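# Move the foam block from the desk to the counter

## Task

Pick up the small foam block lying on the desk and set it down on the counter located behind the shelves. The block must stay on the counter by itself at the end, not held or propped by the robot, and the robot must not topple over or be left leaning.

## Robot and tools

ROBOT. A Hello Robot Stretch 3 with one arm. It has a two-wheel base (0.33 m long, 0.34 m wide) that cannot move sideways, a lift riding on a mast, and a telescoping arm that reaches out to the robot's right. To shift the gripper forward or back, you drive the base. An on-the-spot turn pivots about the point midway between the drive wheels, 0.05 m behind the front edge. When stowed (arm in, wrist folded) the wrist pokes out up to 0.06 m past the right side and a turn sweeps a 0.28 m radius. An unfolded, level gripper reaches beyond that circle.

FRAMES. Base frame: origin on the floor between the drive wheels, x forward, y left, z up. hand_pose is reported in this frame, located where the closed fingertips meet. With all wrist joints at zero, its x axis points up, y back along the arm toward the mast, z toward the rear. The odometry frame is the base frame as it was when the scene began. Heading is positive to the left, within -3.142 to 3.142.

execute_actions. Arguments: "actions", a list holding one action or none (none just returns state and images), and optional "cameras", a list drawn from "head_camera", "nav_camera", "wrist_camera", "all" (omitted, null or ["all"] gives every camera; [] gives none). An action may contain "base", "joints" or both, plus optional "contact_limits"; its motions begin together and may finish at different moments. Each action is capped at 15 s.
- "base" holds exactly one relative command. {"translate_m": d}: an offset in metres along the current heading, forward positive, range -1 to 1. {"rotate_rad": d}: an offset turn in radians, counter-clockwise from above positive, range -3.2 to 3.2. Offsets count from where the base placed itself in the latest state report.
- "joints" is a single dictionary (one arm) of absolute targets by name: lift_m 0 to 1.1 m (arm height); arm_m 0 to 0.52 m (extension); wrist_yaw_rad -1.345 to 4.42 (0 along the arm, positive toward the front, 3.0 folded over the base); wrist_pitch_rad -1.57 to 0.451 (0 level, negative tips down); wrist_roll_rad -2.911 to 2.911 (0 fingers side by side, horizontal); gripper_m -0.089 to 0.179 (bigger is wider; the actual tip gap is 0.007 less when almost shut, 0.025 less when fully open, zero below 0.007); head_pan_rad -3.953 to 1.73 (0 ahead, positive left, -1.57 along the arm); head_tilt_rad -1.53 to 0.419 (0 level, negative down). A joint counts as done within ±0.004 for lift_m, arm_m, gripper_m, ±0.05 for pitch, ±0.02 for the rest.
- "contact_limits": {"arm_m": n}, n a motor effort percent from 1 to 100. The arm halts with contact_stop near that effort (about -n when retracting). Smaller is gentler; too small halts at once. It also caps the arm's holding force until the next action. The result's contact_limits line shows current, default and maximum; higher values are clipped.
Anything you omit may still be driving toward an earlier target without statuses showing it. An unknown key or out-of-range number rejects the whole call and nothing moves. If a result reports a stop, later execute_actions, wait and finished_scene calls in that same reply are skipped.

wait: "seconds" 0 to 10; commands nothing, returns the same state and images.
zoom_image: "camera" (one of the three) and "region" [x0, y0, x1, y1] in pixels from the top-left of that camera's most recent full image, at most 504 by 504.
finished_scene: "scene" integer; closes the scene once the last command has been held, cannot be undone, and says whether the goal was met. Answering without any tool call ends everything.

RESULT LINES. joint_positions; base_status and joint_status (done, off_target, contact_stop, time_out, torque_fault). Base "done" only means the wheels turned as ordered, slip included; off_target means something blocks it while it keeps pushing. After contact_stop, time_out or torque_fault the old target is dropped; arm or lift go slack after a contact stop until recommanded (a slack lift may sink under load or keep pressing). on_its_own covers uncommanded parts; "held at" is a target, not a position. motor_effort in percent, positive toward larger joint values, bracket = peak; biased and noisy. Positive wheel effort pushes forward. base_odometry counts wheel turns only; turned_by_wheels and turned_by_imu give turning since the last result; base_tilt gives forward and right lean in degrees with up to about 4 degrees fixed bias. lidar_m: 12 distances in metres over 30-degree sectors, first straight ahead then counter-clockwise (4th left, 7th behind, 10th right), plane 0.17 m high, range 0.15 to 12, "-" nothing seen; misses clear objects, thin legs, and parts hidden by the robot. wrist_depth_mm (45 to 1000) and head_depth_mm (280 to 4000, sideways image): 7 by 7 median depths from top-left. head_camera and nav_camera move with the head pan and tilt; wrist_camera rides on the gripper. Calibration data use OpenCV conventions with T_world_to_cam from the base frame; expect small errors, larger for the wrist camera.

SPEED. Fast base motion (0.30 m/s, 1.9 rad/s) only when lift_m is below 0.30, arm_m below 0.03 and wrist_yaw_rad above 2.54; otherwise 0.10 m/s and 0.63 rad/s.

GRIPPER. Grip by commanding below the object's width (lower squeezes harder; too hard triggers a stall guard that weakens it). Release by commanding at least 0.02 above the touch value. Neither reading nor status proves a hold; check images or depth.

AVOID. Fold or unfold the wrist only with lift_m in 0.32 to 0.95, wrist_pitch_rad -0.4, roll near 0; once folded lift_m may drop to 0.25. With wrist_yaw_rad below -0.4 keep pitch at -0.5 or lower. Base, wrist and head have no contact stop; wrist servos pushed hard shut off for 10 s. Arm pushing an immovable thing with the gripper above about 0.45 m can tip the robot, worse with higher limits or a second push. Never drive while holding or pushing something fixed; snagging furniture, especially reversing, can tip it: undo in small steps, free the gripper, lower lift_m to about 0.2. Avoid drops, slams and hard hits; a loose object may occasionally get nudged.

Each tool is called after "Call:" by a JSON object that holds its "op" and its "data", one argument or row to a line.

## Session

Call:
{"op": "execute_actions", "data": {
  "actions": []
}}

Scene clock: 0.00 s.
base_odometry: x=+0.000 y=+0.000 heading=+0.000 (m, m, rad; odometry frame)
turned_by_wheels: +0.000 (rad since the last result)
turned_by_imu: +0.000 (rad since the last result)
base_tilt: forward=-0.3 right=-0.4 (deg)
lidar_m: 1.40 1.24 1.08 1.00 0.82 0.81 0.90 1.42 1.14 1.68 1.92 2.84
head_depth_mm: 1799 2696 2931 2928 2924 2900 2189 / 1819 2704 2838 2750 2547 2531 2167 / 1835 2726 2047 2048 2087 2102 2049 / 1844 2420 1893 1881 1848 1835 1838 / 1855 1789 2015 1962 1533 1863 1582 / 1877 1526 1847 1385 1360 1821 1433 / 1809 1233 1657 1253 1239 1683 1361
base_status: not commanded
joint_positions: lift_m=+0.572 arm_m=+0.001 wrist_yaw_rad=+3.101 wrist_pitch_rad=-0.458 wrist_roll_rad=-0.017 gripper_m=+0.037 head_pan_rad=+0.007 head_tilt_rad=+0.006
joint_status: not commanded
motor_effort: left_wheel=+0 right_wheel=-1 lift_m=+33 arm_m=+1 wrist_yaw_rad=+0 wrist_pitch_rad=+7 wrist_roll_rad=+0 gripper_m=+0 head_pan_rad=+0 head_tilt_rad=+2 (%)
hand_pose: x=-0.0124 y=+0.0727 z=+0.5757 quat_wxyz=(+0.174, +0.686, +0.148, +0.691) (m; base frame)
wrist_depth_mm: 594 690 - - - - - / 621 729 - - - - - / 656 782 - - - - - / 684 831 - - - - - / 717 855 911 942 - 950 940 / 736 794 - 794 793 790 803 / 688 688 683 700 679 691 688
pictures: head_camera (sideways: a quarter turn clockwise sets it upright), nav_camera (sideways: a quarter turn counterclockwise sets it upright), wrist_camera
Images, in order (width x height): head_camera 896x504, nav_camera 672x504, wrist_camera 644x364.

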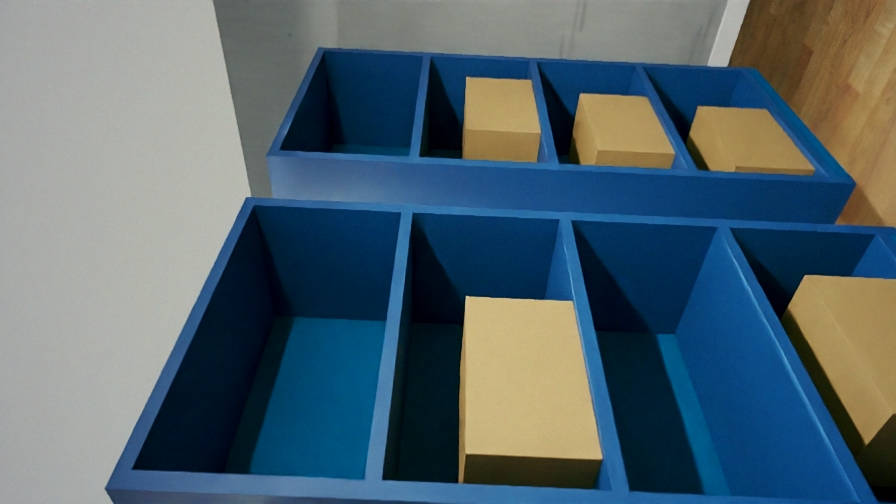

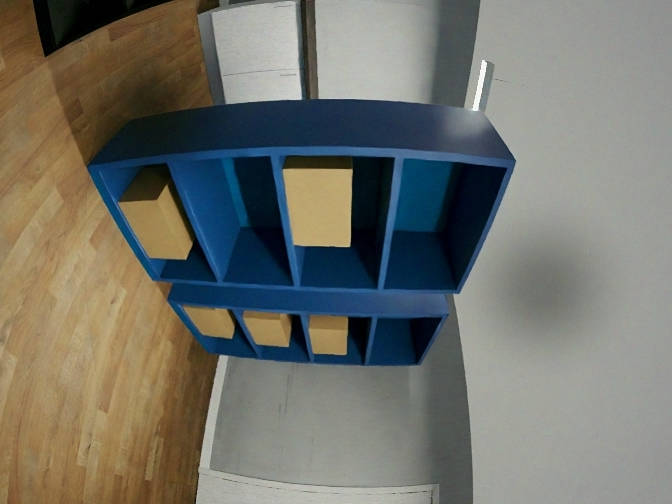

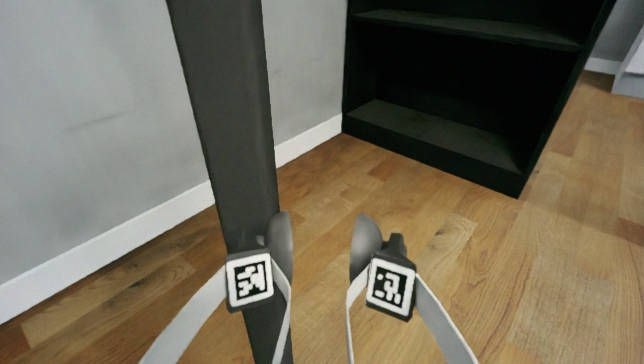

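Look around.

Call:
{"op": "execute_actions", "data": {
  "actions": [
    {"joints":{"head_pan_rad":1.5,"head_tilt_rad":-0.4}}
  ],
  "cameras": ["head_camera","nav_camera"]
}}

Call:
{"op": "execute_actions", "data": {
  "actions": [
    {"joints":{"head_pan_rad":-1.5}}
  ],
  "cameras": ["head_camera","nav_camera"]
}}

Call:
{"op": "execute_actions", "data": {
  "actions": [
    {"joints":{"head_pan_rad":-3.1}}
  ],
  "cameras": ["head_camera","nav_camera"]
}}

Scene clock: 1.43 s.
base_odometry: x=+0.000 y=+0.000 heading=+0.000 (m, m, rad; odometry frame)
turned_by_wheels: +0.000 (rad since the last result)
turned_by_imu: +0.000 (rad since the last result)
base_tilt: forward=-0.2 right=-0.5 (deg)
lidar_m: 1.40 1.24 1.08 1.00 0.82 0.81 0.90 1.42 1.14 1.69 1.92 2.84
head_depth_mm: 1977 2297 1343 1368 1388 1520 1350 / 1603 1812 1421 1470 1488 1584 1376 / 1349 1489 1496 1593 1595 1570 1367 / 1160 1268 1347 1482 1606 1630 1361 / 1025 1100 1189 1302 1425 1533 1361 / 912 973 1046 1124 1222 1334 1330 / 825 872 933 993 1066 1152 1235
base_status: not commanded
joint_positions: lift_m=+0.572 arm_m=+0.001 wrist_yaw_rad=+3.101 wrist_pitch_rad=-0.458 wrist_roll_rad=-0.017 gripper_m=+0.037 head_pan_rad=+1.493 head_tilt_rad=-0.395
joint_status: all done
motor_effort: left_wheel=+0(0) right_wheel=-1(1) lift_m=+33(34) arm_m=+1(1) wrist_yaw_rad=+0(0) wrist_pitch_rad=+8(7) wrist_roll_rad=+0(0) gripper_m=+0(1) head_pan_rad=+2(39) head_tilt_rad=-3(34) (%)
hand_pose: x=-0.0124 y=+0.0727 z=+0.5757 quat_wxyz=(+0.174, +0.686, +0.148, +0.691) (m; base frame)
wrist_depth_mm: 589 684 - - - - - / 621 722 - - - - - / 663 794 - - - - - / 679 836 - - - - - / 732 871 923 920 - 944 956 / 742 787 - 781 783 797 803 / 696 682 684 679 687 699 681
pictures: head_camera (sideways: a quarter turn clockwise sets it upright), nav_camera (sideways: a quarter turn counterclockwise sets it upright)
camera_calibration (this result's frames):
head_camera: T_world_to_cam=[[0.0161486, -0.390597, -0.92042, 1.21703], [-0.996993, 0.0634876, -0.0444342, 0.0703993], [0.0757911, 0.91837, -0.388397, 0.460341], [0, 0, 0, 1]] pos_world=[0.0156444, 0.0481362, 1.30211]
nav_camera: T_world_to_cam=[[0.0182707, 0.422517, 0.906171, -1.1365], [0.997842, -0.0648706, 0.010128, 0.0357015], [0.0630631, 0.90403, -0.422791, 0.500227], [0, 0, 0, 1]] pos_world=[-0.0464058, 0.0302846, 1.24099]
Images, in order (width x height): head_camera 896x504, nav_camera 672x504.

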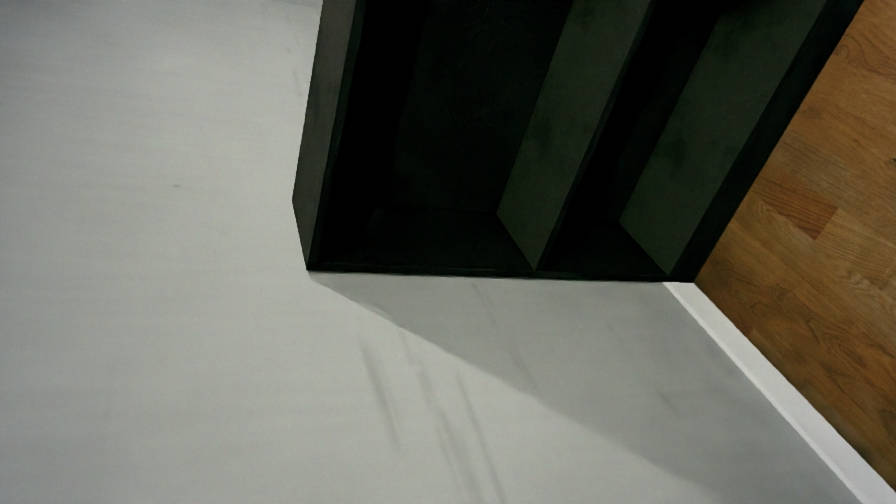

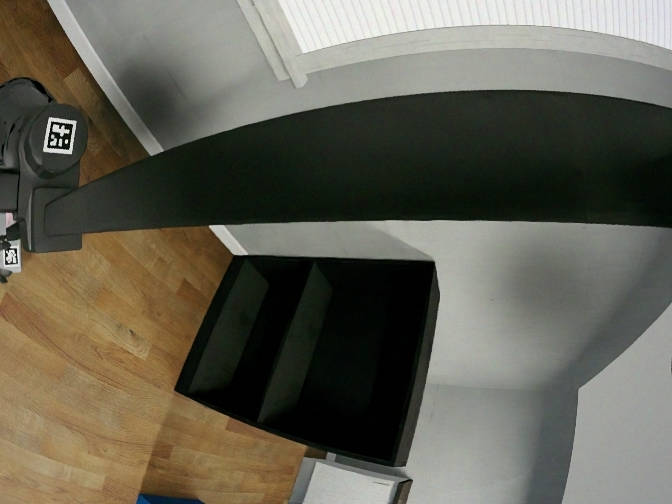

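Scene clock: 3.33 s.
base_odometry: x=+0.000 y=+0.000 heading=+0.000 (m, m, rad; odometry frame)
turned_by_wheels: +0.000 (rad since the last result)
turned_by_imu: +0.000 (rad since the last result)
base_tilt: forward=-0.3 right=-0.5 (deg)
lidar_m: 1.40 1.24 1.08 1.00 0.82 0.81 0.90 1.42 1.14 1.68 1.93 2.84
head_depth_mm: 1390 1473 1564 1536 1026 1382 1384 / 1520 1619 1712 1518 1062 1719 1343 / 1665 1768 1880 1504 1176 1708 1367 / 1828 1959 2063 1477 2058 1687 1358 / 2041 2182 2284 1463 2219 1680 1351 / 2284 2479 2691 1784 2138 1668 1348 / 2596 2854 3029 2814 2190 1656 1346
base_status: not commanded
joint_positions: lift_m=+0.572 arm_m=+0.001 wrist_yaw_rad=+3.101 wrist_pitch_rad=-0.458 wrist_roll_rad=-0.017 gripper_m=+0.037 head_pan_rad=-1.493 head_tilt_rad=-0.395
joint_status: all done
motor_effort: left_wheel=+0(0) right_wheel=-1(0) lift_m=+34(33) arm_m=+1(1) wrist_yaw_rad=+0(0) wrist_pitch_rad=+8(7) wrist_roll_rad=+0(0) gripper_m=+0(0) head_pan_rad=-4(38) head_tilt_rad=-2(3) (%)
hand_pose: x=-0.0124 y=+0.0727 z=+0.5757 quat_wxyz=(+0.174, +0.686, +0.148, +0.691) (m; base frame)
wrist_depth_mm: 590 683 - - - - - / 620 740 - - - - - / 659 766 - - - - - / 691 825 - - - - - / 735 858 932 936 - 937 939 / 744 809 - 794 800 827 808 / 682 677 688 696 692 684 688
pictures: head_camera (sideways: a quarter turn clockwise sets it upright), nav_camera (sideways: a quarter turn counterclockwise sets it upright)
camera_calibration (this result's frames):
head_camera: T_world_to_cam=[[-0.0766826, 0.383561, -0.920326, 1.21748], [0.994743, 0.0922635, -0.0444307, 0.0582451], [0.0678706, -0.918895, -0.38862, 0.46068], [0, 0, 0, 1]] pos_world=[0.00415377, -0.0490348, 1.30209]
nav_camera: T_world_to_cam=[[0.0476429, -0.42044, 0.906069, -1.13654], [-0.995797, -0.091021, 0.0101248, 0.0478669], [0.0782144, -0.902743, -0.42301, 0.50042], [0, 0, 0, 1]] pos_world=[0.0626739, -0.0217405, 1.24098]
Images, in order (width x height): head_camera 896x504, nav_camera 672x504.

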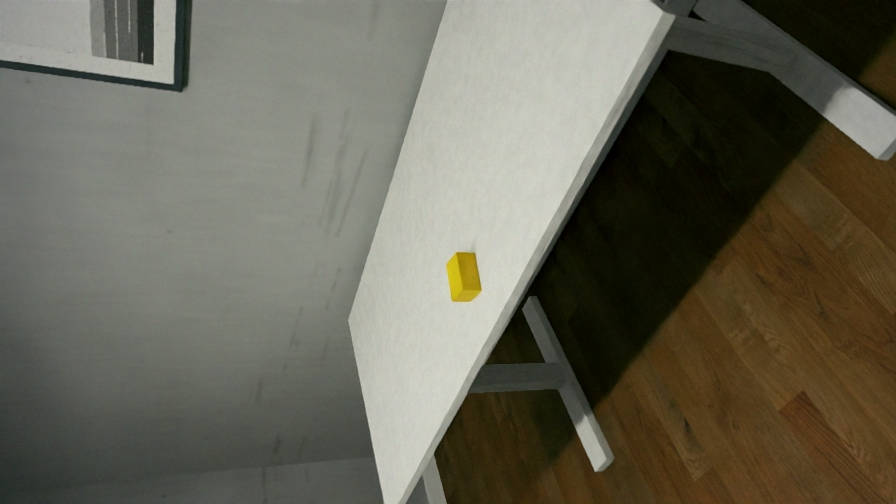

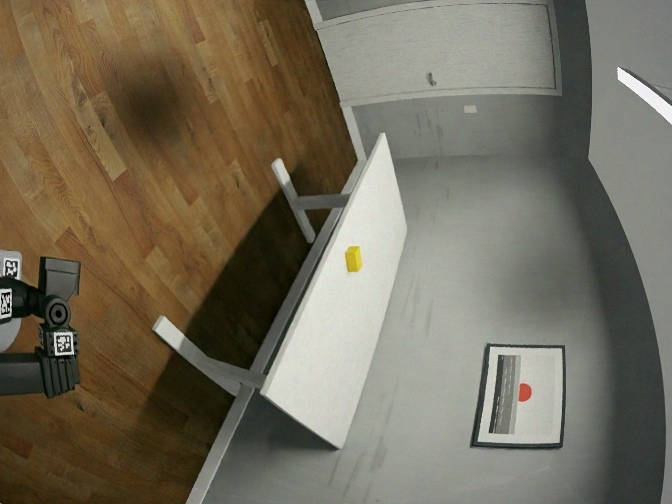

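Scene clock: 4.67 s.
base_odometry: x=+0.000 y=+0.000 heading=+0.000 (m, m, rad; odometry frame)
turned_by_wheels: +0.000 (rad since the last result)
turned_by_imu: +0.000 (rad since the last result)
base_tilt: forward=-0.1 right=-0.5 (deg)
lidar_m: 1.40 1.25 1.08 1.00 0.82 0.81 0.90 1.42 1.14 1.68 1.92 2.84
head_depth_mm: 723 761 801 852 896 974 1042 / 777 823 872 929 992 1077 1162 / 840 894 948 1015 1107 1207 1282 / 932 995 1067 1154 1257 1372 1361 / 1027 1102 1198 1306 1432 1544 1355 / 1147 1242 1363 1505 1674 1680 1349 / 1296 1417 1554 1706 1867 1657 1340
base_status: not commanded
joint_positions: lift_m=+0.572 arm_m=+0.001 wrist_yaw_rad=+3.101 wrist_pitch_rad=-0.458 wrist_roll_rad=-0.017 gripper_m=+0.037 head_pan_rad=-3.093 head_tilt_rad=-0.395
joint_status: all done
motor_effort: left_wheel=+0(0) right_wheel=+0(1) lift_m=+33(33) arm_m=+1(1) wrist_yaw_rad=+0(0) wrist_pitch_rad=+7(7) wrist_roll_rad=+0(0) gripper_m=+0(0) head_pan_rad=-4(42) head_tilt_rad=-3(4) (%)
hand_pose: x=-0.0124 y=+0.0727 z=+0.5757 quat_wxyz=(+0.174, +0.686, +0.148, +0.691) (m; base frame)
wrist_depth_mm: 578 703 - - - - - / 610 720 - - - - - / 644 776 - - - - - / 685 848 - - - - - / 730 842 920 920 - 942 930 / 753 795 - 783 801 805 819 / 680 682 686 681 683 707 691
pictures: head_camera (sideways: a quarter turn clockwise sets it upright), nav_camera (sideways: a quarter turn counterclockwise sets it upright)
camera_calibration (this result's frames):
head_camera: T_world_to_cam=[[0.385666, 0.0654503, -0.920314, 1.21464], [0.0631765, -0.997013, -0.0444302, 0.0639271], [-0.920473, -0.041007, -0.388649, 0.466746], [0, 0, 0, 1]] pos_world=[-0.042857, 0.00337736, 1.30209]
nav_camera: T_world_to_cam=[[-0.421681, -0.0353461, 0.906055, -1.13366], [-0.0619027, 0.998031, 0.0101244, 0.0421707], [-0.904629, -0.051818, -0.423038, 0.506452], [0, 0, 0, 1]] pos_world=[-0.0172814, -0.0559147, 1.24098]
Images, in order (width x height): head_camera 896x504, nav_camera 672x504.

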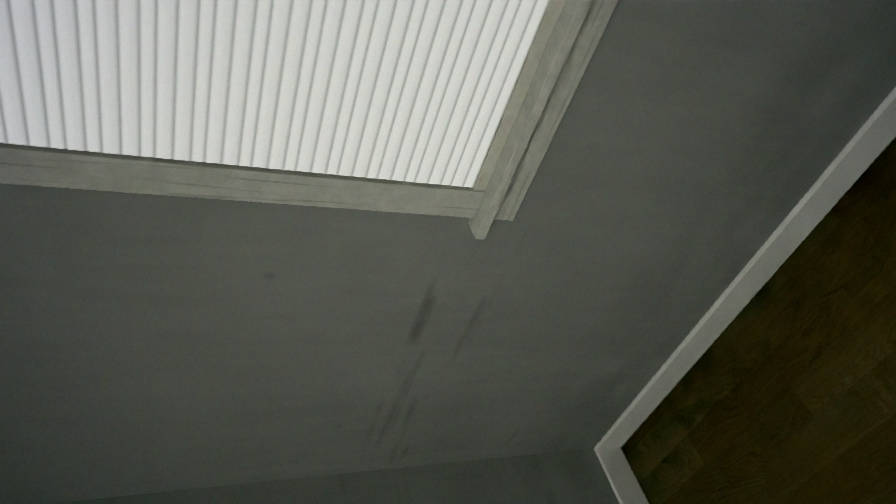

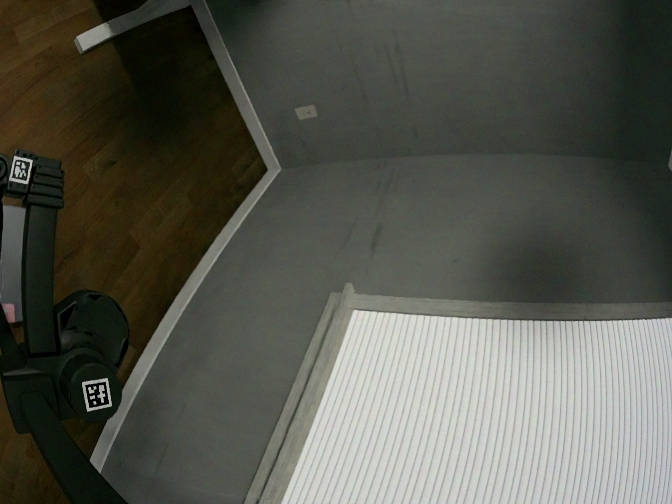

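Call:
{"op": "execute_actions", "data": {
  "actions": [
    {"base":{"rotate_rad":-0.9},"joints":{"lift_m":0.85,"head_pan_rad":-1.0,"head_tilt_rad":-0.6}}
  ],
  "cameras": []
}}

Call:
{"op": "execute_actions", "data": {
  "actions": [
    {"base":{"translate_m":1.0},"joints":{"wrist_yaw_rad":0,"gripper_m":0.15}}
  ],
  "cameras": []
}}

Call:
{"op": "execute_actions", "data": {
  "actions": [
    {"base":{"translate_m":0.2},"joints":{"head_pan_rad":-1.57,"head_tilt_rad":-0.7,"wrist_pitch_rad":-0.6}}
  ]
}}

Scene clock: 8.50 s.
base_odometry: x=+0.000 y=+0.000 heading=-0.900 (m, m, rad; odometry frame)
turned_by_wheels: -0.900 (rad since the last result)
turned_by_imu: -0.889 (rad since the last result)
base_tilt: forward=-0.3 right=-0.5 (deg)
lidar_m: 2.92 2.06 1.24 1.35 1.35 0.91 0.81 0.82 0.98 1.52 1.14 1.82
head_depth_mm: 1222 1334 1483 1652 1768 1453 1253 / 1268 1384 1546 1733 1789 1447 1294 / 1311 1447 1513 1815 1769 1440 1237 / 1359 1511 1446 1058 1647 1434 1206 / 1414 1572 1432 1097 1743 1410 1204 / 1474 1652 1405 1139 1746 1418 1195 / 1543 1736 1398 1982 1734 1413 1193
base_status: done
joint_positions: lift_m=+0.850 arm_m=+0.001 wrist_yaw_rad=+3.101 wrist_pitch_rad=-0.459 wrist_roll_rad=-0.017 gripper_m=+0.037 head_pan_rad=-1.007 head_tilt_rad=-0.592
joint_status: all done
motor_effort: left_wheel=+5(11) right_wheel=-4(6) lift_m=+39(41) arm_m=+1(1) wrist_yaw_rad=+0(0) wrist_pitch_rad=+8(8) wrist_roll_rad=+0(0) gripper_m=-1(0) head_pan_rad=+2(38) head_tilt_rad=-4(26) (%)
hand_pose: x=-0.0124 y=+0.0726 z=+0.8534 quat_wxyz=(+0.174, +0.686, +0.148, +0.691) (m; base frame)
wrist_depth_mm: - - - - - - - / - - - - - - - / - - - - - - - / - - - - - - - / - - - - - - - / - - - - - - - / 957 950 947 961 927 949 945
pictures: none
No camera images: the call's "cameras" was empty. Leave "cameras" out to get every camera's image.

Scene clock: 19.80 s.
base_odometry: x=+0.622 y=-0.783 heading=-0.900 (m, m, rad; odometry frame)
turned_by_wheels: +0.000 (rad since the last result)
turned_by_imu: +0.003 (rad since the last result)
base_tilt: forward=-0.2 right=-0.4 (deg)
lidar_m: 1.95 1.95 1.50 1.30 1.30 1.62 1.79 1.80 1.05 1.32 1.33 1.06
head_depth_mm: 1055 1152 1265 1042 758 1374 1281 / 1091 1197 1311 1033 790 1394 1220 / 1133 1248 1355 1022 787 1442 1212 / 1176 1304 1392 1011 810 1433 1211 / 1219 1361 1424 1007 857 1428 1205 / 1278 1431 1420 998 1439 1416 1198 / 1335 1501 1675 989 1629 1411 1197
base_status: done
joint_positions: lift_m=+0.850 arm_m=+0.001 wrist_yaw_rad=+0.002 wrist_pitch_rad=-0.459 wrist_roll_rad=-0.017 gripper_m=+0.150 head_pan_rad=-1.007 head_tilt_rad=-0.592
joint_status: all done
motor_effort: left_wheel=+4(12) right_wheel=-3(3) lift_m=+39(39) arm_m=+1(1) wrist_yaw_rad=-3(0) wrist_pitch_rad=+8(8) wrist_roll_rad=+0(0) gripper_m=+0(92) head_pan_rad=+2(2) head_tilt_rad=-5(4) (%)
hand_pose: x=-0.0211 y=-0.3654 z=+0.8534 quat_wxyz=(+0.695, +0.163, -0.682, -0.159) (m; base frame)
wrist_depth_mm: 857 891 945 958 - - - / 756 784 799 782 809 881 - / 540 547 555 562 567 568 572 / 419 425 427 437 432 441 461 / 351 365 381 - - - - / 862 - - - - - - / 935 913 971 956 918 925 966
pictures: none
No camera images: the call's "cameras" was empty. Leave "cameras" out to get every camera's image.

Scene clock: 23.10 s.
base_odometry: x=+0.746 y=-0.940 heading=-0.900 (m, m, rad; odometry frame)
turned_by_wheels: +0.000 (rad since the last result)
turned_by_imu: +0.000 (rad since the last result)
base_tilt: forward=-0.1 right=-0.4 (deg)
lidar_m: 1.76 1.76 1.50 1.34 1.34 1.77 1.99 2.00 1.13 1.28 0.92 1.54
head_depth_mm: 1148 1307 1199 904 1505 1450 - / 1128 1281 1188 896 1499 - - / 1106 1259 1180 859 783 - - / 1087 1232 1167 887 753 - - / 1073 1207 1162 879 750 1329 1157 / 1053 1185 1149 871 744 1330 1157 / 1037 1162 1138 864 720 1334 1144
base_status: done
joint_positions: lift_m=+0.850 arm_m=+0.001 wrist_yaw_rad=+0.002 wrist_pitch_rad=-0.609 wrist_roll_rad=-0.017 gripper_m=+0.150 head_pan_rad=-1.563 head_tilt_rad=-0.691
joint_status: all done
motor_effort: left_wheel=+4(10) right_wheel=-3(2) lift_m=+39(39) arm_m=+1(1) wrist_yaw_rad=-3(2) wrist_pitch_rad=+5(6) wrist_roll_rad=+0(1) gripper_m=+0(0) head_pan_rad=-3(32) head_tilt_rad=-5(19) (%)
hand_pose: x=-0.0212 y=-0.3426 z=+0.8221 quat_wxyz=(+0.681, +0.215, -0.668, -0.210) (m; base frame)
wrist_depth_mm: 674 679 703 691 707 707 703 / 504 509 508 507 473 519 520 / 408 407 412 405 413 417 413 / 334 340 346 359 366 - - / - 853 - - - - - / - - - - - - - / 870 872 879 897 883 866 869
pictures: head_camera (sideways: a quarter turn clockwise sets it upright), nav_camera (sideways: a quarter turn counterclockwise sets it upright), wrist_camera
camera_calibration (this result's frames):
head_camera: T_world_to_cam=[[-0.0516203, 0.639474, -0.767078, 1.01748], [0.998665, 0.0346847, -0.0382899, 0.0502106], [0.00212042, -0.76803, -0.640411, 0.788685], [0, 0, 0, 1]] pos_world=[0.000706959, -0.0466631, 1.28749]
nav_camera: T_world_to_cam=[[0.0200237, -0.668571, 0.743378, -0.924249], [-0.999708, -0.0234254, 0.00586019, 0.0534459], [0.013496, -0.743279, -0.668845, 0.820654], [0, 0, 0, 1]] pos_world=[0.0608617, -0.0067, 1.23564]
wrist_camera: T_world_to_cam=[[-0.998238, -0.0519738, 0.0286229, -0.0611693], [-0.0567503, 0.695519, -0.716263, 0.861238], [0.0173191, -0.716626, -0.697243, 0.494146], [0, 0, 0, 1]] pos_world=[-0.0207442, -0.248069, 0.963164]
Images, in order (width x height): head_camera 896x504, nav_camera 672x504, wrist_camera 644x364.

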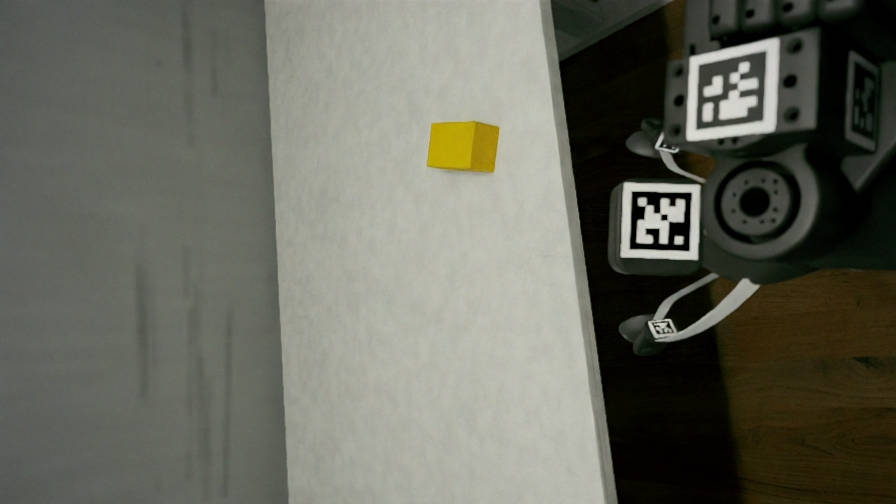

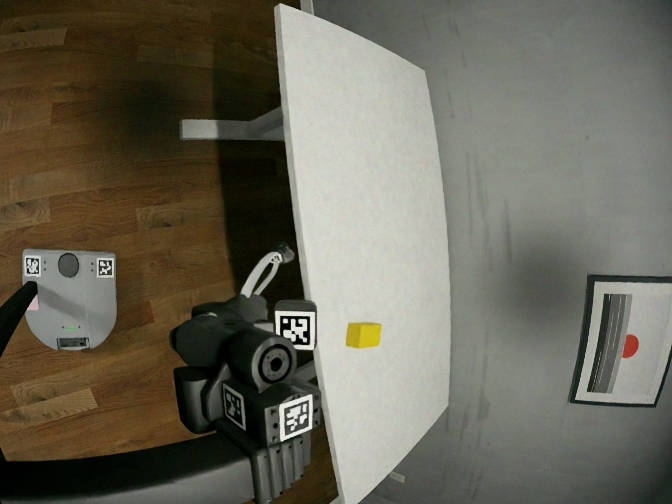

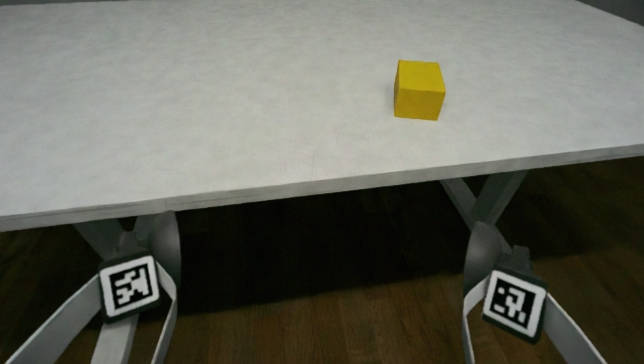

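Call:
{"op": "execute_actions", "data": {
  "actions": [
    {"base":{"translate_m":-0.12},"joints":{"arm_m":0.33}}
  ]
}}

Scene clock: 26.93 s.
base_odometry: x=+0.672 y=-0.846 heading=-0.899 (m, m, rad; odometry frame)
turned_by_wheels: +0.000 (rad since the last result)
turned_by_imu: -0.001 (rad since the last result)
base_tilt: forward=-0.3 right=-0.5 (deg)
lidar_m: 1.87 1.87 1.47 1.32 1.32 1.68 1.87 1.87 1.08 1.30 1.00 1.01
head_depth_mm: 1171 1336 1201 954 - - 1172 / 1151 1310 1306 864 1543 1358 1168 / 1133 1281 - 832 1523 1358 1160 / 1110 1255 1224 823 1484 1352 1161 / 1092 1229 1156 875 1474 1342 1152 / 1068 1211 1146 872 767 1340 1152 / 1054 1189 1138 864 760 1331 1151
base_status: done
joint_positions: lift_m=+0.850 arm_m=+0.330 wrist_yaw_rad=+0.000 wrist_pitch_rad=-0.610 wrist_roll_rad=-0.017 gripper_m=+0.150 head_pan_rad=-1.563 head_tilt_rad=-0.691
joint_status: all done
motor_effort: left_wheel=+4(6) right_wheel=-3(5) lift_m=+39(40) arm_m=+2(3) wrist_yaw_rad=+0(3) wrist_pitch_rad=+7(6) wrist_roll_rad=+0(0) gripper_m=+0(0) head_pan_rad=-3(4) head_tilt_rad=-5(6) (%)
hand_pose: x=-0.0215 y=-0.6709 z=+0.8219 quat_wxyz=(+0.680, +0.215, -0.668, -0.211) (m; base frame)
wrist_depth_mm: 608 625 640 665 683 681 771 / 502 503 513 500 513 507 514 / 401 404 404 406 409 414 411 / 333 335 339 344 339 342 343 / 288 299 289 289 291 300 292 / 255 - 253 206 253 - 254 / 222 224 223 183 226 221 227
pictures: head_camera (sideways: a quarter turn clockwise sets it upright), nav_camera (sideways: a quarter turn counterclockwise sets it upright), wrist_camera
camera_calibration (this result's frames):
head_camera: T_world_to_cam=[[-0.0514381, 0.639846, -0.76678, 1.0171], [0.998674, 0.0344138, -0.0382775, 0.0501943], [0.00189612, -0.767732, -0.640768, 0.789151], [0, 0, 0, 1]] pos_world=[0.000693419, -0.0466548, 1.28747]
nav_camera: T_world_to_cam=[[0.0198331, -0.668923, 0.743067, -0.923842], [-0.999715, -0.0231392, 0.00585297, 0.0534554], [0.0132788, -0.742971, -0.669191, 0.821105], [0, 0, 0, 1]] pos_world=[0.0608596, -0.006685, 1.23564]
wrist_camera: T_world_to_cam=[[-0.998302, -0.0507653, 0.0285802, -0.0776237], [-0.0558916, 0.696197, -0.715671, 1.08941], [0.0164338, -0.716053, -0.697852, 0.259653], [0, 0, 0, 1]] pos_world=[-0.0208699, -0.576461, 0.963078]
Images, in order (width x height): head_camera 896x504, nav_camera 672x504, wrist_camera 644x364.

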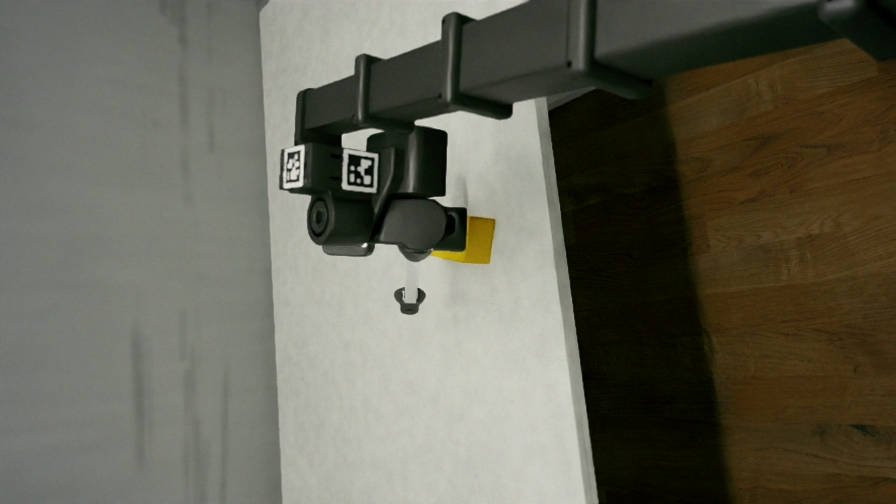

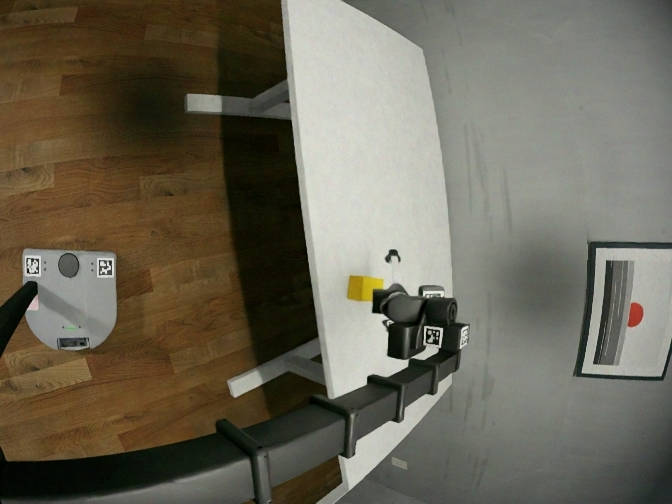

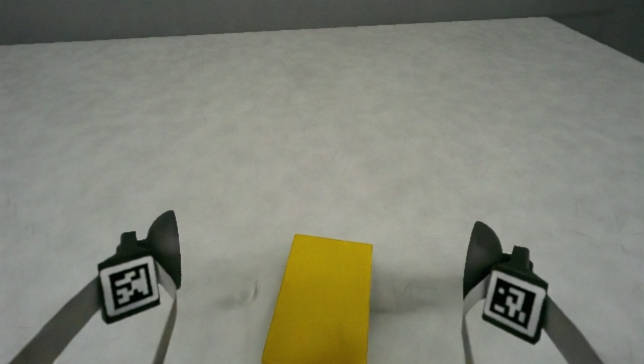

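Call:
{"op": "execute_actions", "data": {
  "actions": [
    {"joints":{"arm_m":0.31,"lift_m":0.77}}
  ]
}}

Scene clock: 28.60 s.
base_odometry: x=+0.672 y=-0.846 heading=-0.899 (m, m, rad; odometry frame)
turned_by_wheels: +0.000 (rad since the last result)
turned_by_imu: +0.000 (rad since the last result)
base_tilt: forward=-0.2 right=-0.4 (deg)
lidar_m: 1.87 1.87 1.47 1.32 1.32 1.67 1.87 1.87 1.07 1.30 1.01 1.01
head_depth_mm: 1171 1334 1199 904 1553 - - / 1152 1305 1188 948 - 1358 1156 / 1132 1279 1180 - 1540 1350 1168 / 1105 1259 1167 908 1506 1349 1159 / 1091 1230 1159 881 1479 1345 1158 / 1074 1205 1141 873 767 1337 1148 / 1054 1185 1133 863 761 1326 1147
base_status: not commanded
joint_positions: lift_m=+0.770 arm_m=+0.310 wrist_yaw_rad=+0.000 wrist_pitch_rad=-0.610 wrist_roll_rad=-0.017 gripper_m=+0.150 head_pan_rad=-1.563 head_tilt_rad=-0.691
joint_status: all done
motor_effort: left_wheel=+4(4) right_wheel=-3(3) lift_m=+27(33) arm_m=-1(1) wrist_yaw_rad=-1(0) wrist_pitch_rad=+6(6) wrist_roll_rad=+0(0) gripper_m=+0(0) head_pan_rad=-3(3) head_tilt_rad=-5(6) (%)
hand_pose: x=-0.0215 y=-0.6514 z=+0.7423 quat_wxyz=(+0.680, +0.215, -0.668, -0.211) (m; base frame)
wrist_depth_mm: 443 448 456 453 464 466 462 / 338 339 342 343 346 346 347 / 269 273 271 272 275 277 276 / 225 226 228 165 228 230 230 / 194 200 191 141 196 203 197 / 173 - 167 141 171 - 172 / - 151 152 151 152 148 152
pictures: head_camera (sideways: a quarter turn clockwise sets it upright), nav_camera (sideways: a quarter turn counterclockwise sets it upright), wrist_camera
camera_calibration (this result's frames):
head_camera: T_world_to_cam=[[-0.051438, 0.639847, -0.766779, 1.01709], [0.998674, 0.0344136, -0.0382775, 0.0501942], [0.00189593, -0.767731, -0.640769, 0.789153], [0, 0, 0, 1]] pos_world=[0.000693407, -0.0466548, 1.28747]
nav_camera: T_world_to_cam=[[0.019833, -0.668924, 0.743066, -0.923841], [-0.999715, -0.0231389, 0.00585295, 0.0534554], [0.0132786, -0.742971, -0.669192, 0.821106], [0, 0, 0, 1]] pos_world=[0.0608596, -0.00668493, 1.23564]
wrist_camera: T_world_to_cam=[[-0.998302, -0.0507715, 0.0285694, -0.0743536], [-0.0558918, 0.696353, -0.71552, 1.01884], [0.0164336, -0.715902, -0.698008, 0.218307], [0, 0, 0, 1]] pos_world=[-0.0208699, -0.556964, 0.883507]
Images, in order (width x height): head_camera 896x504, nav_camera 672x504, wrist_camera 644x364.

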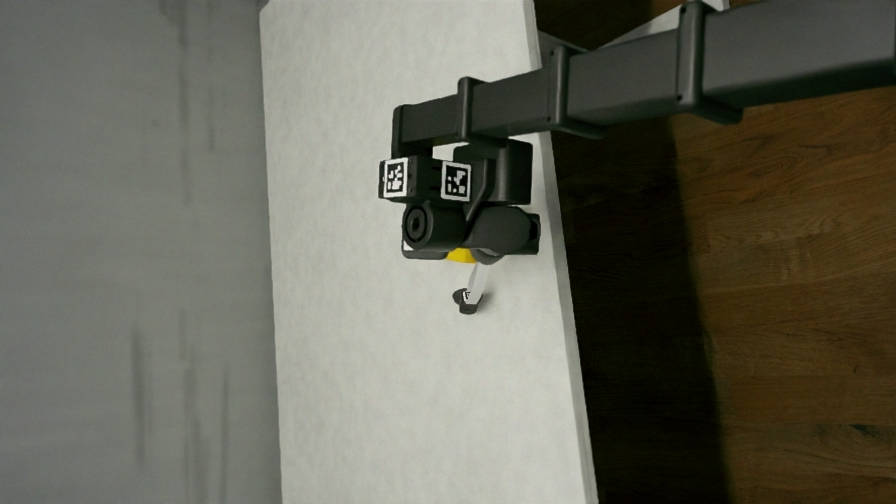

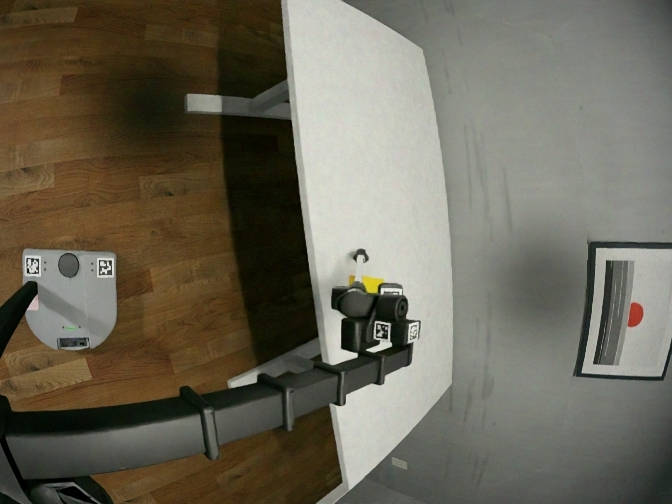

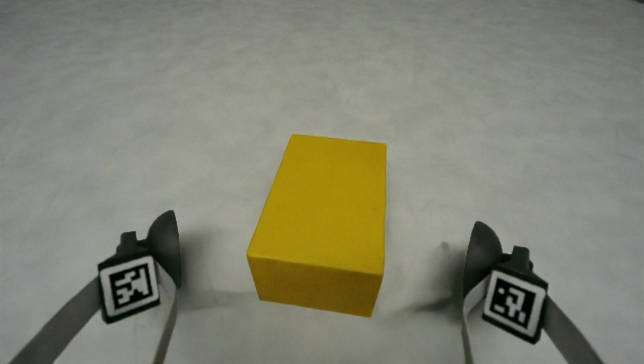

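Call:
{"op": "execute_actions", "data": {
  "actions": [
    {"joints":{"arm_m":0.345,"lift_m":0.775}}
  ],
  "cameras": []
}}

Call:
{"op": "execute_actions", "data": {
  "actions": [
    {"joints":{"gripper_m":0.03}}
  ],
  "cameras": []
}}

Call:
{"op": "execute_actions", "data": {
  "actions": [
    {"joints":{"lift_m":0.95}}
  ]
}}

Scene clock: 30.03 s.
base_odometry: x=+0.672 y=-0.846 heading=-0.899 (m, m, rad; odometry frame)
turned_by_wheels: +0.000 (rad since the last result)
turned_by_imu: +0.000 (rad since the last result)
base_tilt: forward=-0.3 right=-0.5 (deg)
lidar_m: 1.87 1.87 1.48 1.32 1.32 1.68 1.87 1.88 1.08 1.30 1.01 1.01
head_depth_mm: 1170 1342 1199 901 1553 - - / 1152 1310 1186 928 - 1338 1171 / 1128 1284 1230 - 1535 1350 1167 / 1110 1253 1171 868 1493 1345 1158 / 1086 1232 1160 877 1485 1338 1156 / 1076 1210 1146 871 765 1336 1156 / 1055 1183 1133 865 760 1332 1148
base_status: not commanded
joint_positions: lift_m=+0.775 arm_m=+0.345 wrist_yaw_rad=+0.000 wrist_pitch_rad=-0.611 wrist_roll_rad=-0.017 gripper_m=+0.150 head_pan_rad=-1.563 head_tilt_rad=-0.691
joint_status: all done
motor_effort: left_wheel=+4(4) right_wheel=-2(3) lift_m=+39(41) arm_m=+3(4) wrist_yaw_rad=+0(0) wrist_pitch_rad=+7(6) wrist_roll_rad=+0(0) gripper_m=+0(0) head_pan_rad=-3(3) head_tilt_rad=-5(5) (%)
hand_pose: x=-0.0215 y=-0.6858 z=+0.7468 quat_wxyz=(+0.680, +0.215, -0.668, -0.211) (m; base frame)
wrist_depth_mm: 466 463 459 468 472 470 483 / 345 348 352 351 351 357 358 / 278 280 279 281 282 283 284 / 231 232 235 233 233 235 236 / 198 204 201 146 196 208 201 / 178 - 170 128 171 - 176 / - 155 148 114 153 153 157
pictures: none
No camera images: the call's "cameras" was empty. Leave "cameras" out to get every camera's image.

Scene clock: 31.73 s.
base_odometry: x=+0.672 y=-0.846 heading=-0.899 (m, m, rad; odometry frame)
turned_by_wheels: +0.000 (rad since the last result)
turned_by_imu: +0.000 (rad since the last result)
base_tilt: forward=-0.2 right=-0.5 (deg)
lidar_m: 1.87 1.87 1.48 1.32 1.32 1.68 1.87 1.88 1.08 1.31 1.00 1.01
head_depth_mm: 1169 1332 1200 902 1555 - - / 1154 1311 1189 930 - 1342 1163 / 1132 1284 1232 - 1529 1351 1163 / 1111 1256 1171 853 1484 1345 1158 / 1093 1226 1158 877 1471 1346 1156 / 1074 1204 1143 871 765 1336 1149 / 1056 1188 1132 865 761 1329 1147
base_status: not commanded
joint_positions: lift_m=+0.775 arm_m=+0.345 wrist_yaw_rad=+0.000 wrist_pitch_rad=-0.608 wrist_roll_rad=-0.017 gripper_m=+0.031 head_pan_rad=-1.563 head_tilt_rad=-0.691
joint_status: all done
motor_effort: left_wheel=+4(4) right_wheel=-3(3) lift_m=+39(39) arm_m=+2(3) wrist_yaw_rad=+0(0) wrist_pitch_rad=+5(6) wrist_roll_rad=+1(1) gripper_m=-18(99) head_pan_rad=-3(5) head_tilt_rad=-5(5) (%)
hand_pose: x=-0.0216 y=-0.6863 z=+0.7473 quat_wxyz=(+0.681, +0.214, -0.669, -0.210) (m; base frame)
wrist_depth_mm: 471 471 474 472 479 479 482 / 346 351 352 357 359 358 361 / 280 281 283 282 283 285 286 / 233 234 235 168 236 238 237 / 200 200 200 145 197 203 203 / 174 175 131 127 130 177 177 / 155 157 149 114 152 156 157
pictures: none
No camera images: the call's "cameras" was empty. Leave "cameras" out to get every camera's image.

Scene clock: 34.17 s.
base_odometry: x=+0.672 y=-0.846 heading=-0.899 (m, m, rad; odometry frame)
turned_by_wheels: +0.000 (rad since the last result)
turned_by_imu: +0.000 (rad since the last result)
base_tilt: forward=-0.2 right=-0.5 (deg)
lidar_m: 1.87 1.87 1.47 1.32 1.32 1.68 1.87 1.88 1.08 1.30 1.00 1.01
head_depth_mm: 1174 1288 - 899 1512 1358 1175 / 1151 - 1109 897 1547 1363 1168 / 1126 - 1079 890 1531 1358 1167 / 1112 1228 1109 882 1484 1343 1161 / 1092 1233 1155 878 1479 1342 1151 / 1071 1210 1150 872 766 1340 1152 / 1052 1184 1134 866 762 1325 1149
base_status: not commanded
joint_positions: lift_m=+0.950 arm_m=+0.345 wrist_yaw_rad=+0.000 wrist_pitch_rad=-0.613 wrist_roll_rad=-0.017 gripper_m=+0.031 head_pan_rad=-1.563 head_tilt_rad=-0.691
joint_status: all done
motor_effort: left_wheel=+4(4) right_wheel=-2(2) lift_m=+39(40) arm_m=+2(3) wrist_yaw_rad=+0(0) wrist_pitch_rad=+8(8) wrist_roll_rad=+0(0) gripper_m=-18(18) head_pan_rad=-4(3) head_tilt_rad=-5(6) (%)
hand_pose: x=-0.0216 y=-0.6855 z=+0.9214 quat_wxyz=(+0.680, +0.215, -0.668, -0.212) (m; base frame)
wrist_depth_mm: 600 634 654 692 708 718 793 / 673 666 696 707 710 710 840 / 562 566 569 574 563 565 566 / 469 476 478 168 474 480 475 / 404 404 408 145 404 408 409 / 353 355 132 128 130 357 359 / 318 318 303 114 311 317 317
pictures: head_camera (sideways: a quarter turn clockwise sets it upright), nav_camera (sideways: a quarter turn counterclockwise sets it upright), wrist_camera
camera_calibration (this result's frames):
head_camera: T_world_to_cam=[[-0.0514379, 0.639847, -0.766779, 1.01709], [0.998674, 0.0344135, -0.0382775, 0.0501942], [0.00189584, -0.767731, -0.640769, 0.789152], [0, 0, 0, 1]] pos_world=[0.000693402, -0.0466548, 1.28747]
nav_camera: T_world_to_cam=[[0.0198329, -0.668924, 0.743066, -0.923841], [-0.999715, -0.0231388, 0.00585295, 0.0534554], [0.0132785, -0.742971, -0.669192, 0.821106], [0, 0, 0, 1]] pos_world=[0.0608596, -0.00668494, 1.23564]
wrist_camera: T_world_to_cam=[[-0.998331, -0.0502502, 0.0284514, -0.0808528], [-0.0554812, 0.698059, -0.713887, 1.17042], [0.0160122, -0.714275, -0.699682, 0.321519], [0, 0, 0, 1]] pos_world=[-0.0209299, -0.59143, 1.06281]
Images, in order (width x height): head_camera 896x504, nav_camera 672x504, wrist_camera 644x364.

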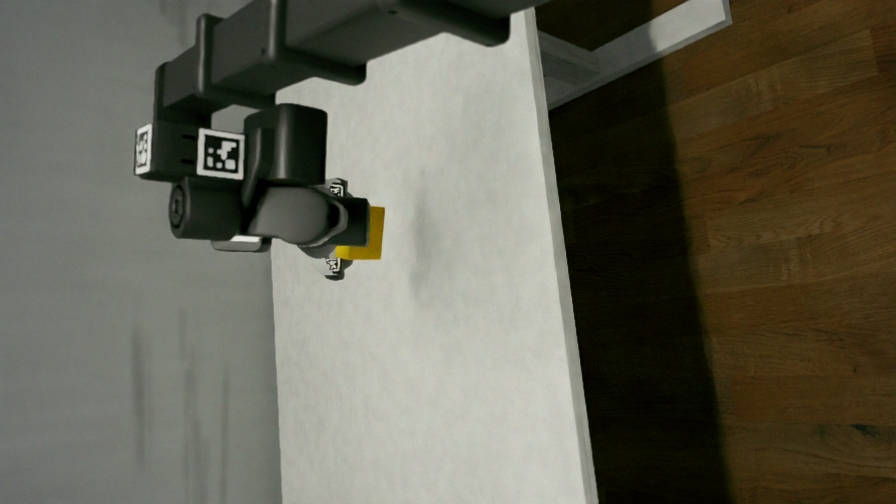

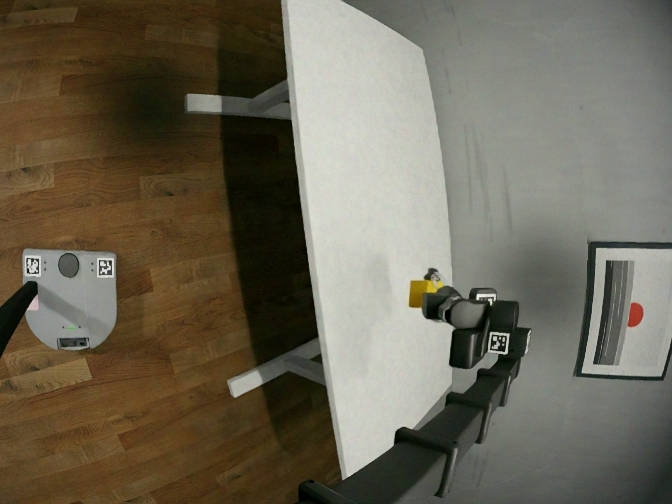

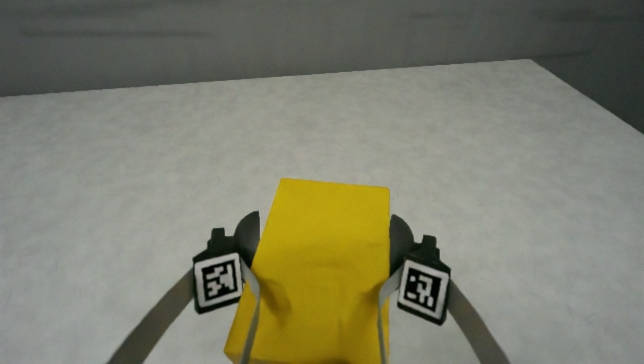

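Call:
{"op": "execute_actions", "data": {
  "actions": [
    {"joints":{"arm_m":0.0,"wrist_pitch_rad":-0.4,"lift_m":0.9,"head_pan_rad":0.5,"head_tilt_rad":-0.3}}
  ],
  "cameras": []
}}

Call:
{"op": "execute_actions", "data": {
  "actions": [
    {"joints":{"wrist_yaw_rad":3.0},"base":{"rotate_rad":0.6}}
  ]
}}

Scene clock: 38.00 s.
base_odometry: x=+0.672 y=-0.846 heading=-0.899 (m, m, rad; odometry frame)
turned_by_wheels: +0.000 (rad since the last result)
turned_by_imu: -0.001 (rad since the last result)
base_tilt: forward=-0.1 right=-0.5 (deg)
lidar_m: 1.87 1.87 1.48 1.32 1.32 1.68 1.87 1.87 1.07 1.30 1.00 1.01
head_depth_mm: 1538 1619 1712 1814 1947 1896 1483 / 1586 1674 1763 1879 2010 1889 1469 / 1662 1745 1839 1959 2081 1877 1464 / 1699 1800 1912 2028 2202 1857 1459 / 1763 1867 1981 2133 2247 1842 1451 / 1815 1923 2059 2200 2325 1834 1440 / 1878 1991 2130 2308 2364 1822 1434
base_status: not commanded
joint_positions: lift_m=+0.900 arm_m=+0.002 wrist_yaw_rad=+0.000 wrist_pitch_rad=-0.424 wrist_roll_rad=-0.017 gripper_m=+0.031 head_pan_rad=+0.493 head_tilt_rad=-0.310
joint_status: all done
joint sent to its limit — the command would take arm_m past its lower limit, so that joint was sent only as far as its limit.
motor_effort: left_wheel=+4(4) right_wheel=-3(2) lift_m=+28(33) arm_m=-1(1) wrist_yaw_rad=+1(1) wrist_pitch_rad=+14(15) wrist_roll_rad=+0(0) gripper_m=-18(18) head_pan_rad=+3(36) head_tilt_rad=+5(35) (%)
hand_pose: x=-0.0216 y=-0.3702 z=+0.9115 quat_wxyz=(+0.697, +0.150, -0.685, -0.148) (m; base frame)
wrist_depth_mm: 851 876 891 931 - - - / 896 919 979 - - - - / 705 714 713 724 732 740 - / 535 544 541 168 556 556 559 / 431 433 436 146 431 471 487 / 358 375 132 128 130 - - / 932 - 972 114 - - -
pictures: none
No camera images: the call's "cameras" was empty. Leave "cameras" out to get every camera's image.

Scene clock: 40.50 s.
base_odometry: x=+0.672 y=-0.846 heading=-0.300 (m, m, rad; odometry frame)
turned_by_wheels: +0.600 (rad since the last result)
turned_by_imu: +0.592 (rad since the last result)
base_tilt: forward=-0.2 right=-0.5 (deg)
lidar_m: 1.91 1.47 1.32 1.33 1.68 1.87 1.89 1.08 1.31 1.00 1.66 1.87
head_depth_mm: 1927 1983 2050 2148 2235 1917 1486 / 1778 1884 2197 2334 2420 1889 1481 / 1907 2003 1804 2132 2297 1872 1461 / 1904 2038 1638 1822 1975 1863 1455 / 1775 1854 1699 1732 1784 1797 1448 / 1277 1358 1453 1572 1721 1754 1439 / 1528 1612 1687 1799 1477 1634 1430
base_status: done
joint_positions: lift_m=+0.900 arm_m=+0.002 wrist_yaw_rad=+2.998 wrist_pitch_rad=-0.423 wrist_roll_rad=-0.017 gripper_m=+0.031 head_pan_rad=+0.493 head_tilt_rad=-0.310
joint_status: all done
motor_effort: left_wheel=-4(10) right_wheel=+2(4) lift_m=+28(28) arm_m=-1(1) wrist_yaw_rad=+2(5) wrist_pitch_rad=+14(14) wrist_roll_rad=+0(1) gripper_m=-18(18) head_pan_rad=+2(2) head_tilt_rad=+5(6) (%)
hand_pose: x=+0.0108 y=+0.0749 z=+0.9117 quat_wxyz=(+0.197, +0.694, +0.101, +0.685) (m; base frame)
wrist_depth_mm: - - - - - - - / - - - - - - - / - - - - - - - / - - - 169 - - - / - - - 145 - - - / - - 130 127 130 - - / - - 117 114 - - -
pictures: head_camera (sideways: a quarter turn clockwise sets it upright), nav_camera (sideways: a quarter turn counterclockwise sets it upright), wrist_camera
camera_calibration (this result's frames):
head_camera: T_world_to_cam=[[-0.249718, -0.186982, -0.950094, 1.25739], [-0.482038, 0.874968, -0.0455, 0.0686506], [0.83981, 0.446619, -0.308628, 0.351869], [0, 0, 0, 1]] pos_world=[0.051583, 0.0178906, 1.30636]
nav_camera: T_world_to_cam=[[0.296135, 0.175788, 0.938831, -1.18081], [0.483907, -0.875048, 0.0112064, 0.0374313], [0.823491, 0.450988, -0.344197, 0.393311], [0, 0, 0, 1]] pos_world=[0.00767854, 0.0629482, 1.24354]
wrist_camera: T_world_to_cam=[[0.994387, -0.0989547, 0.037459, -0.0360725], [-0.0237072, -0.553402, -0.832577, 0.836101], [0.103117, 0.827015, -0.552641, 0.606882], [0, 0, 0, 1]] pos_world=[-0.0068884, -0.042771, 1.03286]
Images, in order (width x height): head_camera 896x504, nav_camera 672x504, wrist_camera 644x364.

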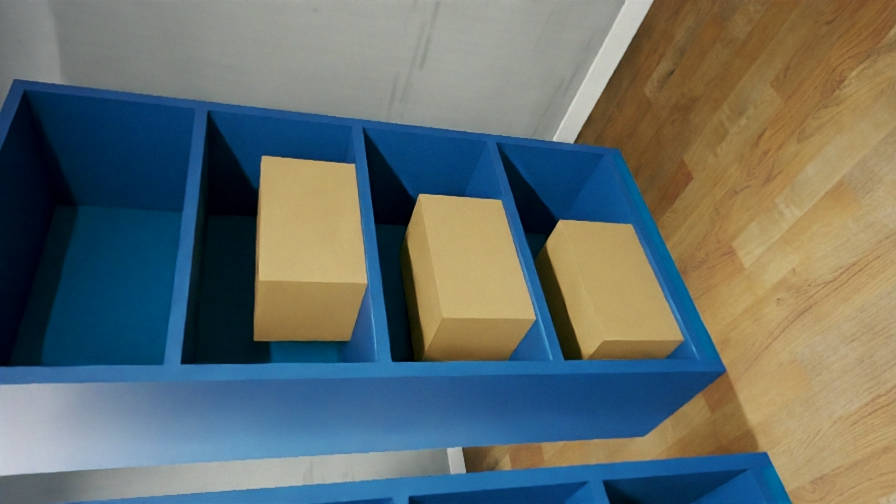

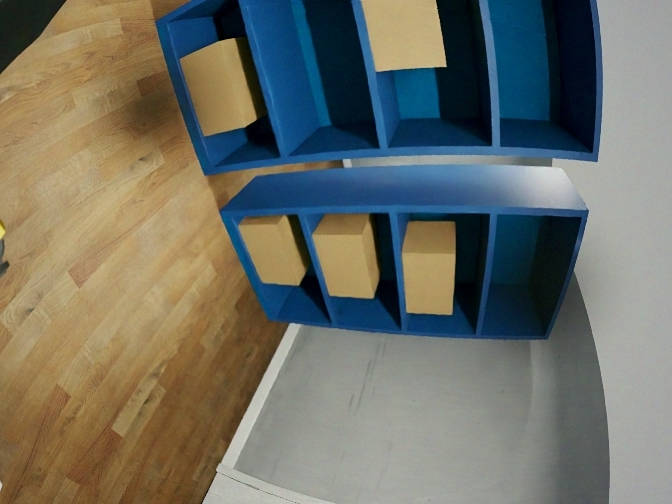

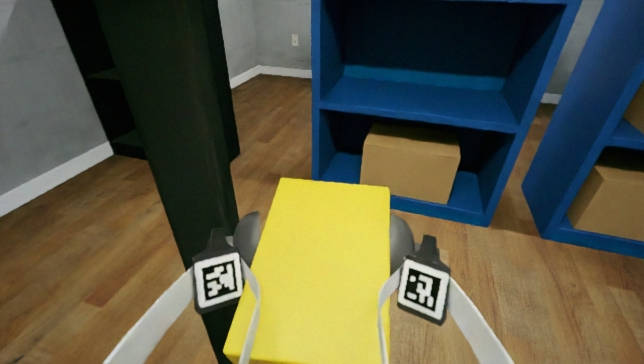

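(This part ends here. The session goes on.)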